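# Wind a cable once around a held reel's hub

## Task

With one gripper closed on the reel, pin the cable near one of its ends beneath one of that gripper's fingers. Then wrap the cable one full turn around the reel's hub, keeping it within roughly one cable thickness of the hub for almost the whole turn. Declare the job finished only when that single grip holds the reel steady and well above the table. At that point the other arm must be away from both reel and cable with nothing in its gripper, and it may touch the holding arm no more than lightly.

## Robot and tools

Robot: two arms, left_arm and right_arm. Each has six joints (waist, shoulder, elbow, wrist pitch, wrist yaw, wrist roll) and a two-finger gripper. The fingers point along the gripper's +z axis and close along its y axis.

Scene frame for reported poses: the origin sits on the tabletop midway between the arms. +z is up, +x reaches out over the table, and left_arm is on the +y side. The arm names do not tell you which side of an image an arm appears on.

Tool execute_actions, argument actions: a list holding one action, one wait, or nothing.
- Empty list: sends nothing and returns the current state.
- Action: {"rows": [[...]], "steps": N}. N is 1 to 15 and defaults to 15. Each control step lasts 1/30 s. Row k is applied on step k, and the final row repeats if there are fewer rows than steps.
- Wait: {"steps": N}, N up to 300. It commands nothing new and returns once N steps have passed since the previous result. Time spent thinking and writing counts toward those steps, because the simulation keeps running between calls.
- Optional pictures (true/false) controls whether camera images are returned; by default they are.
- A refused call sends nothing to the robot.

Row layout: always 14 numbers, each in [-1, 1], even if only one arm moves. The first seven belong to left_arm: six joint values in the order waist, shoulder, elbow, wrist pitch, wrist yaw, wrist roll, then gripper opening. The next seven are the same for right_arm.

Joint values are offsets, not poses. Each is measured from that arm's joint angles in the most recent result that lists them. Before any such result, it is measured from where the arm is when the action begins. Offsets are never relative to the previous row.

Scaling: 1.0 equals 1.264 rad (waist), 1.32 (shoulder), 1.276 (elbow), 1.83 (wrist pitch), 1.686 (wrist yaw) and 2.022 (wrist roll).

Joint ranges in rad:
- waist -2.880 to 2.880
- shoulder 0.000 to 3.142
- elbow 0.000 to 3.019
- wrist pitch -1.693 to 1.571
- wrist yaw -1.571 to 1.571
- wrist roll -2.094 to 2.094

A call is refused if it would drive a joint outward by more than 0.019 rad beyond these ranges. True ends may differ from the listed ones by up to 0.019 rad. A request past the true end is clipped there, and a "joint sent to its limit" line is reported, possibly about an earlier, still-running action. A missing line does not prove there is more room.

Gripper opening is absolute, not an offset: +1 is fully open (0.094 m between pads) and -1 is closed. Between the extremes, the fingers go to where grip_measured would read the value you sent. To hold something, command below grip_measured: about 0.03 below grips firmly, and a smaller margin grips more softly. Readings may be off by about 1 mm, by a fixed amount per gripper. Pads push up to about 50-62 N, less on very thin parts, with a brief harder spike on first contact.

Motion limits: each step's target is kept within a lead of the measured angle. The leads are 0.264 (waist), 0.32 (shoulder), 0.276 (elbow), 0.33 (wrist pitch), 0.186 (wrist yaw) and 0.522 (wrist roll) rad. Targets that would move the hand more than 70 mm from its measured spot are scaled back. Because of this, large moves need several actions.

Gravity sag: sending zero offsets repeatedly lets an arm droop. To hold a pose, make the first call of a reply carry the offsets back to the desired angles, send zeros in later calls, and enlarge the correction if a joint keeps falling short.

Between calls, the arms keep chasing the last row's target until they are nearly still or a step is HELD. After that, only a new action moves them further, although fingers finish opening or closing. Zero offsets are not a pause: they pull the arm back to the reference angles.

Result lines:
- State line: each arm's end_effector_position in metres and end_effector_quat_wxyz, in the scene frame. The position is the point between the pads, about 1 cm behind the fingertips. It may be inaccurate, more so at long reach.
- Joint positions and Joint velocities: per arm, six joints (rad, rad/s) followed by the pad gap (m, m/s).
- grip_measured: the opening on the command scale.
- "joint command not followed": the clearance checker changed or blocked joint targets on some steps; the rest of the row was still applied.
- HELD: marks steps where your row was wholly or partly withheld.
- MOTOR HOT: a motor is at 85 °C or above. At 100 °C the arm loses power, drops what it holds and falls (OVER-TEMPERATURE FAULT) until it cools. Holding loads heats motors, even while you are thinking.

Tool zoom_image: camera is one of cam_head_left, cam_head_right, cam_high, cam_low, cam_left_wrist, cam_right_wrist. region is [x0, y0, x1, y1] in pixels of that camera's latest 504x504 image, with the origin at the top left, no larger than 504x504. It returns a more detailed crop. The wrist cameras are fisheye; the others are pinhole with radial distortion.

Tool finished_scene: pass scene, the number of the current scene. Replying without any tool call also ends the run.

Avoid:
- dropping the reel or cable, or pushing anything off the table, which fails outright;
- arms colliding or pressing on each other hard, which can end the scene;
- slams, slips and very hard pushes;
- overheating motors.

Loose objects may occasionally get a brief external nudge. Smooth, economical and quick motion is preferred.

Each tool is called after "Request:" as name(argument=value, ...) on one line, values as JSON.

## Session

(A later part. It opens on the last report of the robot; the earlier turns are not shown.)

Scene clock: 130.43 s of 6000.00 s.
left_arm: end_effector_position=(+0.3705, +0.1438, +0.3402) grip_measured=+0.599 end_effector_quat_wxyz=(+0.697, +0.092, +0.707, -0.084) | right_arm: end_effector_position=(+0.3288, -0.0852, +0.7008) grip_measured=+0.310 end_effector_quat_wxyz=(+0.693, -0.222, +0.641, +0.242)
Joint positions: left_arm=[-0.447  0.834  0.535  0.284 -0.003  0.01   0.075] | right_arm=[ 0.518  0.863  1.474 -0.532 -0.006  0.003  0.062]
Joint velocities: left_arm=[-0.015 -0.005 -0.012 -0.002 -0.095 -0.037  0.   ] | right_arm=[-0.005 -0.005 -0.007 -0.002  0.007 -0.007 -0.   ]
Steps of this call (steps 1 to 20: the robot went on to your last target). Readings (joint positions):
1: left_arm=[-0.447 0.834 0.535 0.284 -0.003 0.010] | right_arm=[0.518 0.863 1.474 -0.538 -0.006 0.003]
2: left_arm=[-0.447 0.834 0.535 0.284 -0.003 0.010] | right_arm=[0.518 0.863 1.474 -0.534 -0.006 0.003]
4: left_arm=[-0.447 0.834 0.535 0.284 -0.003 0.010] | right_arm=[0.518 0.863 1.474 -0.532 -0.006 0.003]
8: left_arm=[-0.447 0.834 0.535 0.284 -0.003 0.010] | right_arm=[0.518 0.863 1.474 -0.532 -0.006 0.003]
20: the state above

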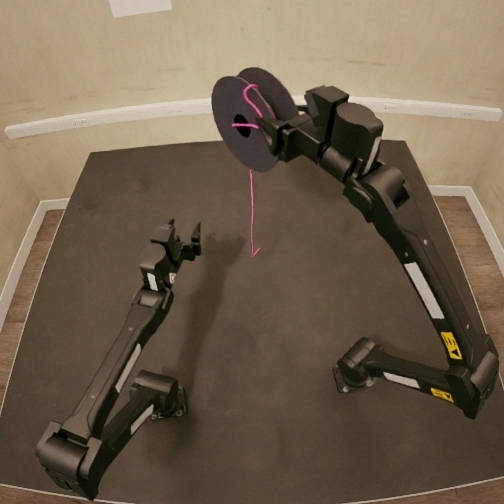

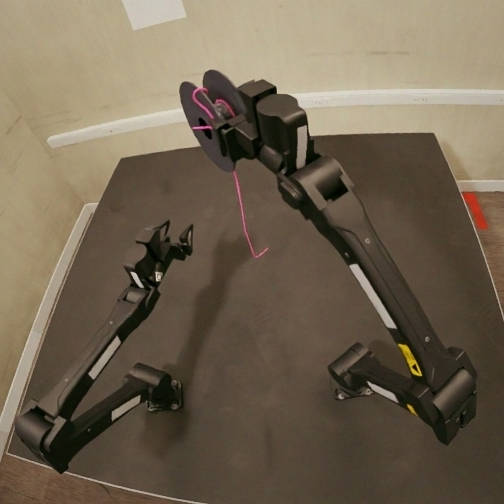

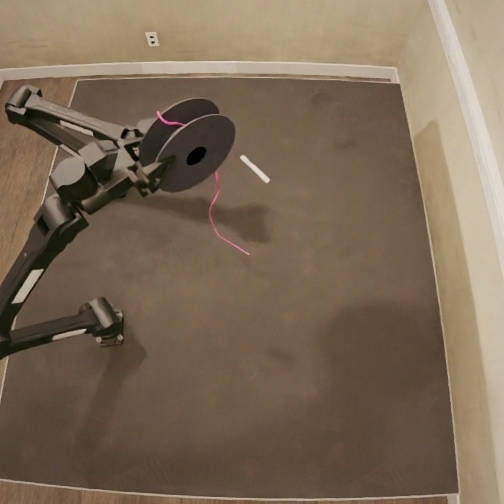

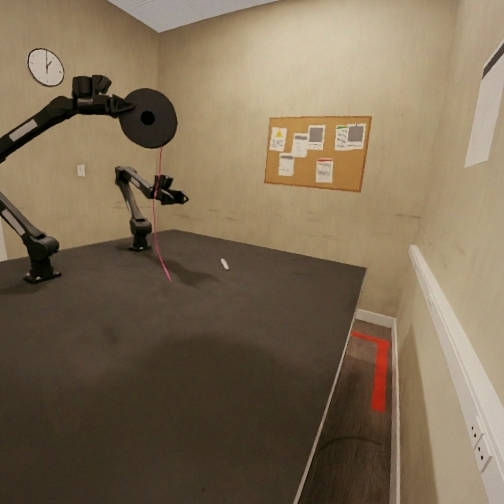

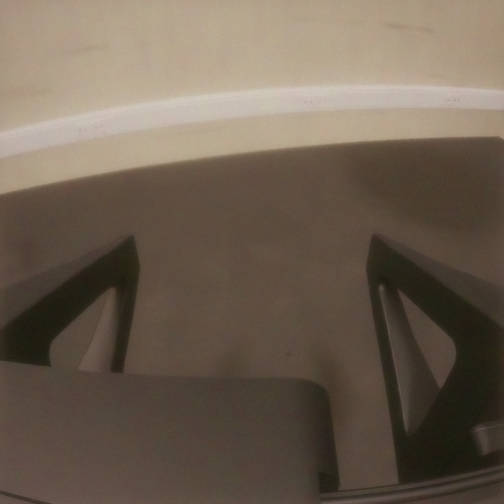

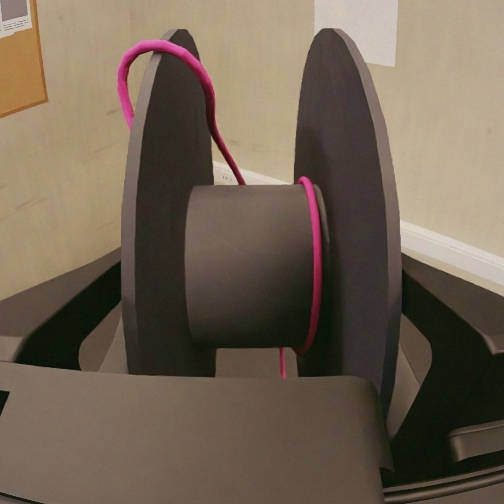

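Request:
execute_actions(actions=[])

Scene clock: 131.00 s of 6000.00 s.
left_arm: end_effector_position=(+0.3705, +0.1438, +0.3402) grip_measured=+0.599 end_effector_quat_wxyz=(+0.697, +0.092, +0.707, -0.084) | right_arm: end_effector_position=(+0.3288, -0.0852, +0.7008) grip_measured=+0.310 end_effector_quat_wxyz=(+0.693, -0.222, +0.641, +0.242)
Joint positions: left_arm=[-0.447  0.834  0.535  0.284 -0.003  0.01   0.075] | right_arm=[ 0.518  0.863  1.474 -0.532 -0.006  0.003  0.062]
Joint velocities: left_arm=[-0.015  0.005 -0.002 -0.017 -0.037 -0.022  0.001] | right_arm=[-0.005 -0.005  0.002 -0.007 -0.037 -0.051  0.001]
Steps of this call (steps 1 to 15: the robot went on to your last target; steps 16 to 17: nothing new was sent). Readings (joint positions):
1: left_arm=[-0.447 0.834 0.535 0.284 -0.003 0.010] | right_arm=[0.518 0.863 1.474 -0.532 -0.006 0.003]
2: left_arm=[-0.447 0.834 0.535 0.284 -0.003 0.010] | right_arm=[0.518 0.863 1.474 -0.532 -0.006 0.003]
4: left_arm=[-0.447 0.834 0.535 0.284 -0.003 0.010] | right_arm=[0.518 0.863 1.474 -0.532 -0.006 0.003]
8: left_arm=[-0.447 0.834 0.535 0.284 -0.003 0.010] | right_arm=[0.518 0.863 1.474 -0.532 -0.006 0.003]
17: the state above
All arms were judged still, so your last target was given up. Only a new action makes them travel on or press farther. Fingers that are still opening or closing keep moving.

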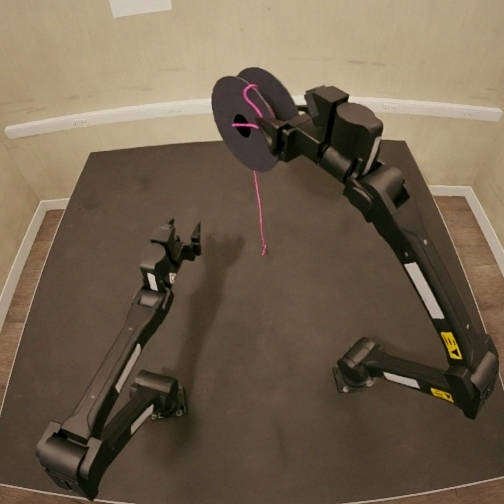

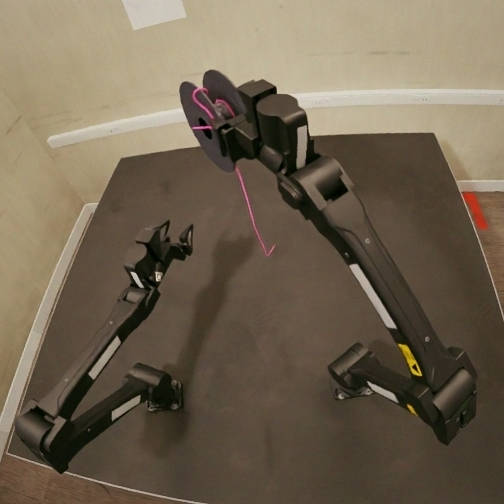

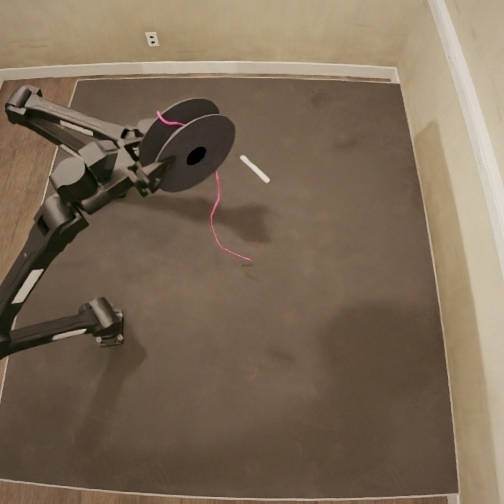

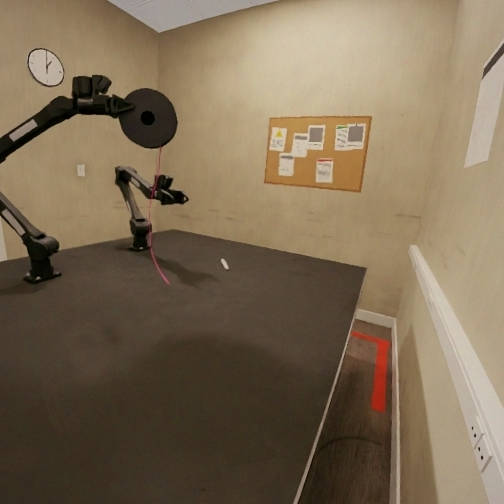

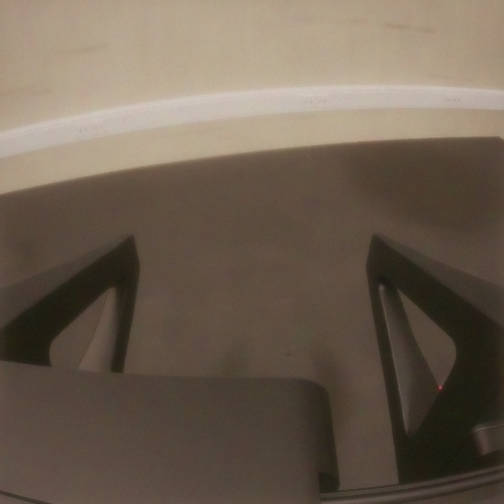

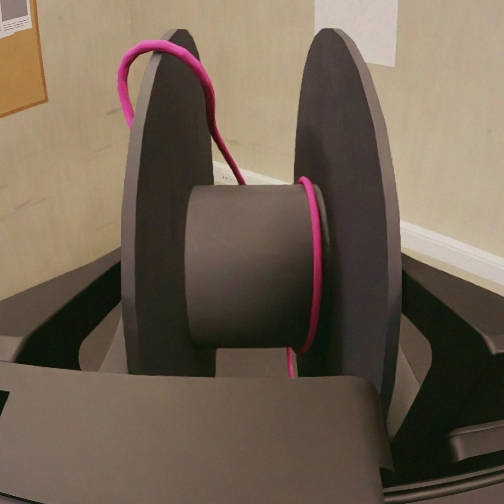

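Request:
execute_actions(actions=[{"steps": 20}])

Scene clock: 131.67 s of 6000.00 s.
left_arm: end_effector_position=(+0.3705, +0.1438, +0.3402) grip_measured=+0.599 end_effector_quat_wxyz=(+0.697, +0.092, +0.707, -0.084) | right_arm: end_effector_position=(+0.3288, -0.0852, +0.7008) grip_measured=+0.310 end_effector_quat_wxyz=(+0.693, -0.222, +0.641, +0.242)
Joint positions: left_arm=[-0.447  0.834  0.535  0.284 -0.003  0.01   0.075] | right_arm=[ 0.518  0.863  1.474 -0.532 -0.006  0.003  0.062]
Joint velocities: left_arm=[-0.005 -0.005 -0.022  0.007 -0.037 -0.066  0.   ] | right_arm=[-0.005 -0.005 -0.012 -0.002 -0.007  0.022 -0.001]
Steps of this call (steps 1 to 20: nothing new was sent). Readings (joint positions):
1: left_arm=[-0.447 0.834 0.535 0.284 -0.003 0.010] | right_arm=[0.518 0.863 1.474 -0.532 -0.006 0.003]
2: left_arm=[-0.447 0.834 0.535 0.284 -0.003 0.010] | right_arm=[0.518 0.863 1.474 -0.532 -0.006 0.003]
4: left_arm=[-0.447 0.834 0.535 0.284 -0.003 0.010] | right_arm=[0.518 0.863 1.474 -0.532 -0.006 0.003]
8: left_arm=[-0.447 0.834 0.535 0.284 -0.003 0.010] | right_arm=[0.518 0.863 1.474 -0.532 -0.006 0.003]
20: the state above

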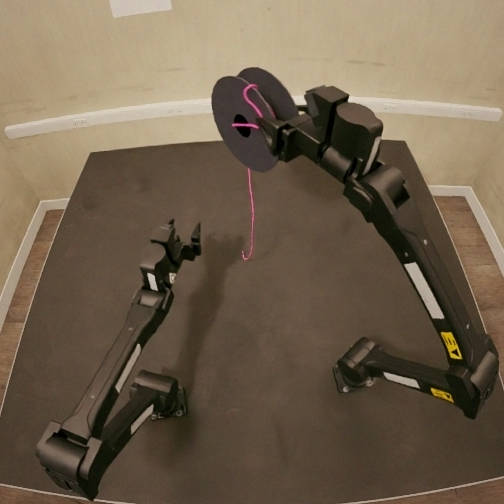

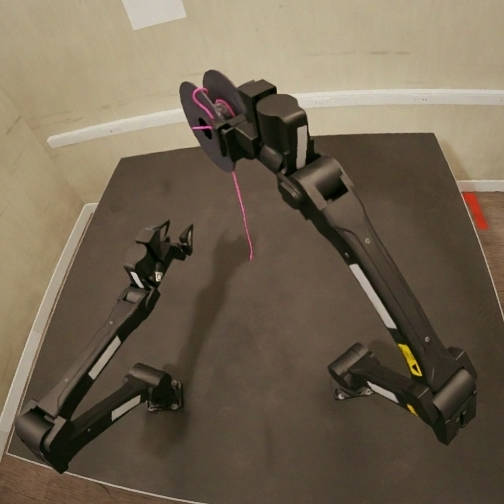

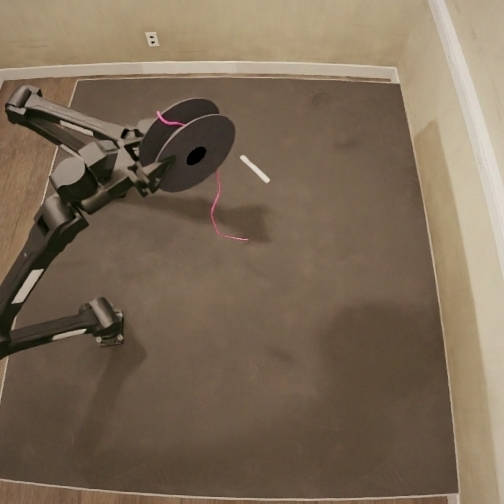

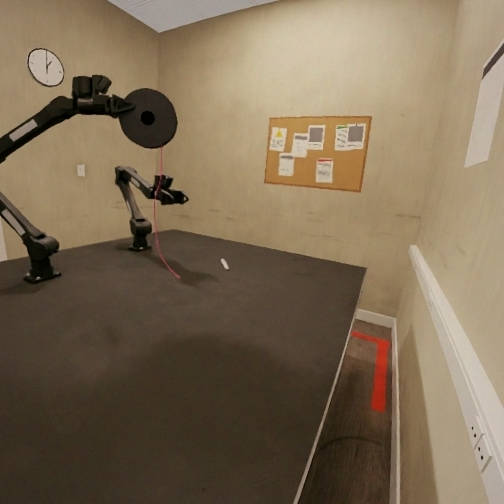

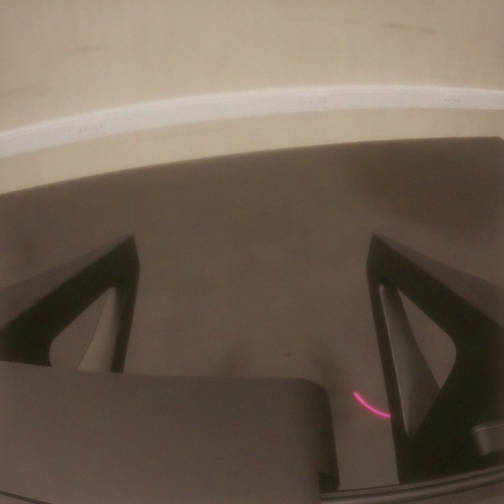

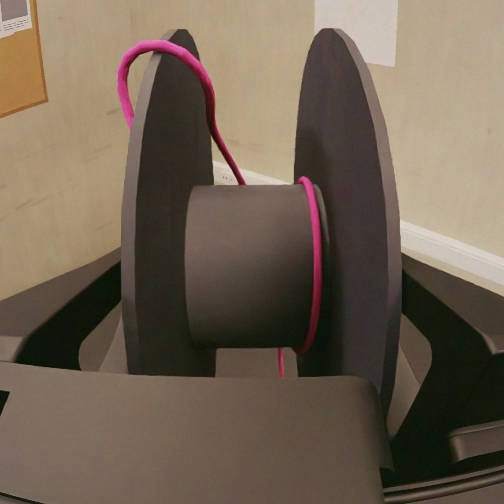

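Request:
execute_actions(actions=[{"rows": [[0.25,0,0,0,0,0,0.6,0,-0.008,0.045,0.02,0,0,0.27]], "steps": 15}])

Request:
zoom_image(camera="cam_high", region=[130, 80, 260, 210])

Request:
zoom_image(camera="cam_head_right", region=[160, 50, 290, 180])

Scene clock: 132.83 s of 6000.00 s.
left_arm: end_effector_position=(+0.3828, +0.2815, +0.3402) grip_measured=+0.599 end_effector_quat_wxyz=(+0.701, -0.024, +0.712, +0.031) | right_arm: end_effector_position=(+0.3288, -0.0852, +0.7008) grip_measured=+0.310 end_effector_quat_wxyz=(+0.693, -0.222, +0.641, +0.242)
Joint positions: left_arm=[-0.124  0.834  0.535  0.284 -0.006  0.01   0.075] | right_arm=[ 0.518  0.863  1.474 -0.532 -0.006  0.003  0.062]
Joint velocities: left_arm=[-0.024 -0.005  0.032  0.012 -0.081  0.037 -0.001] | right_arm=[ 0.005  0.005 -0.007 -0.007  0.037  0.037  0.001]
Steps of this call (steps 1 to 20: nothing new was sent; steps 21 to 35: all 15 steps of this action). Readings (joint positions):
21: left_arm=[-0.431 0.834 0.535 0.284 0.005 0.010] | right_arm=[0.518 0.863 1.474 -0.532 -0.006 0.003]
22: left_arm=[-0.390 0.834 0.535 0.284 0.005 0.010] | right_arm=[0.518 0.863 1.474 -0.532 -0.006 0.003]
24: left_arm=[-0.265 0.834 0.535 0.284 0.005 0.010] | right_arm=[0.518 0.863 1.474 -0.532 -0.006 0.003]
28: left_arm=[-0.097 0.834 0.535 0.284 -0.007 0.010] | right_arm=[0.518 0.863 1.474 -0.532 -0.006 0.003]
35: the state above

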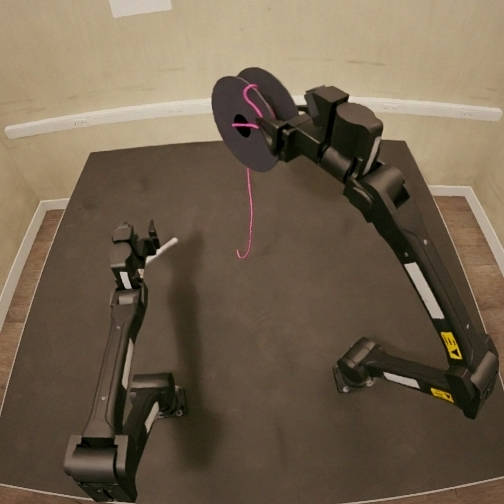

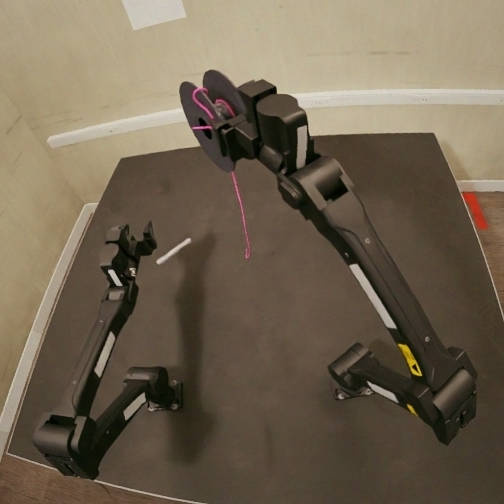

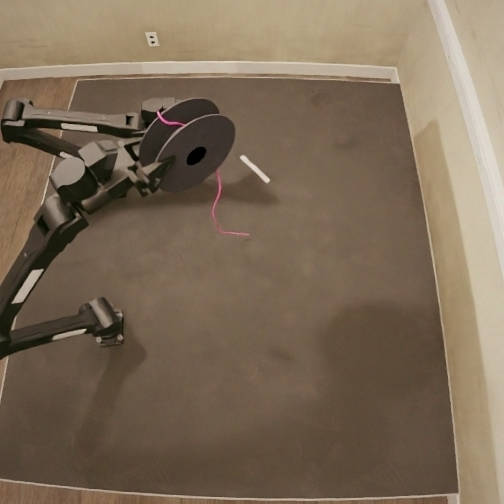

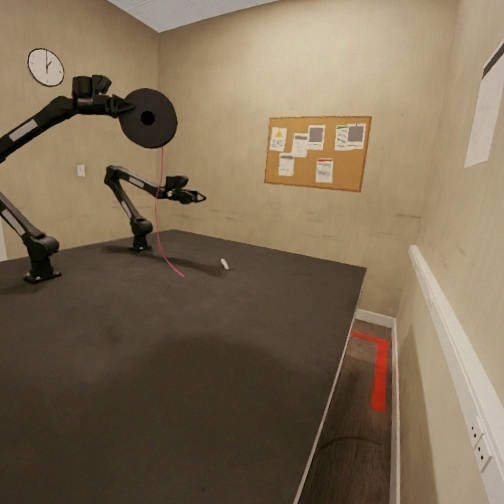

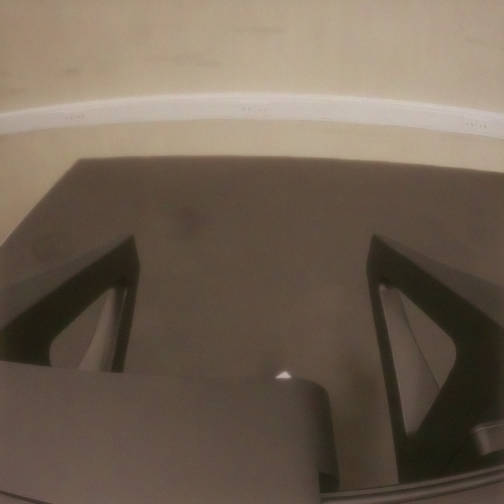

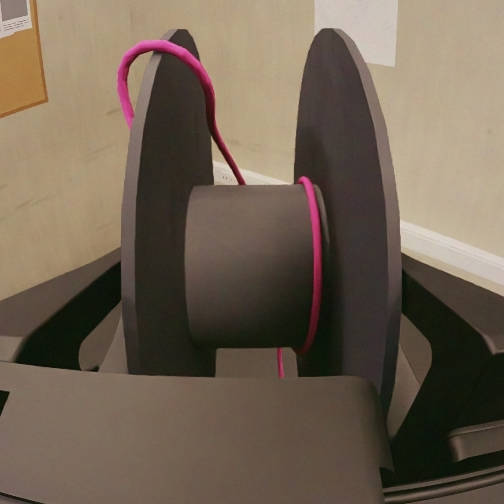

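Region (130, 80, 260, 210) of cam_high's 504x504 image, scaled by 3.877, with more detail than that image has.

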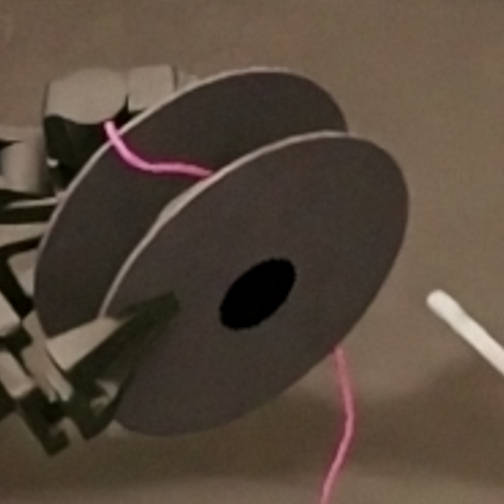

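Region (160, 50, 290, 180) of cam_head_right's 504x504 image, scaled by 3.877, with more detail than that image has.

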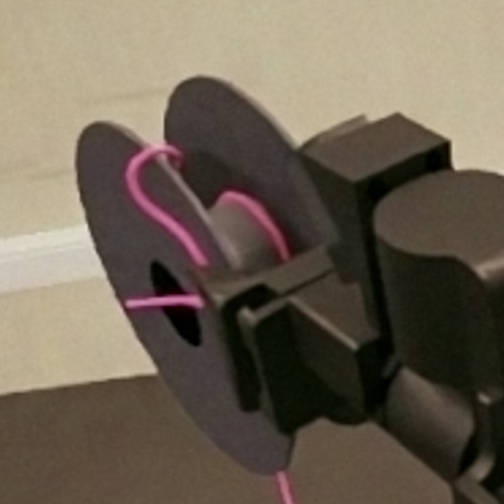

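Request:
finished_scene(scene=2)

The scene is finished: the task was done.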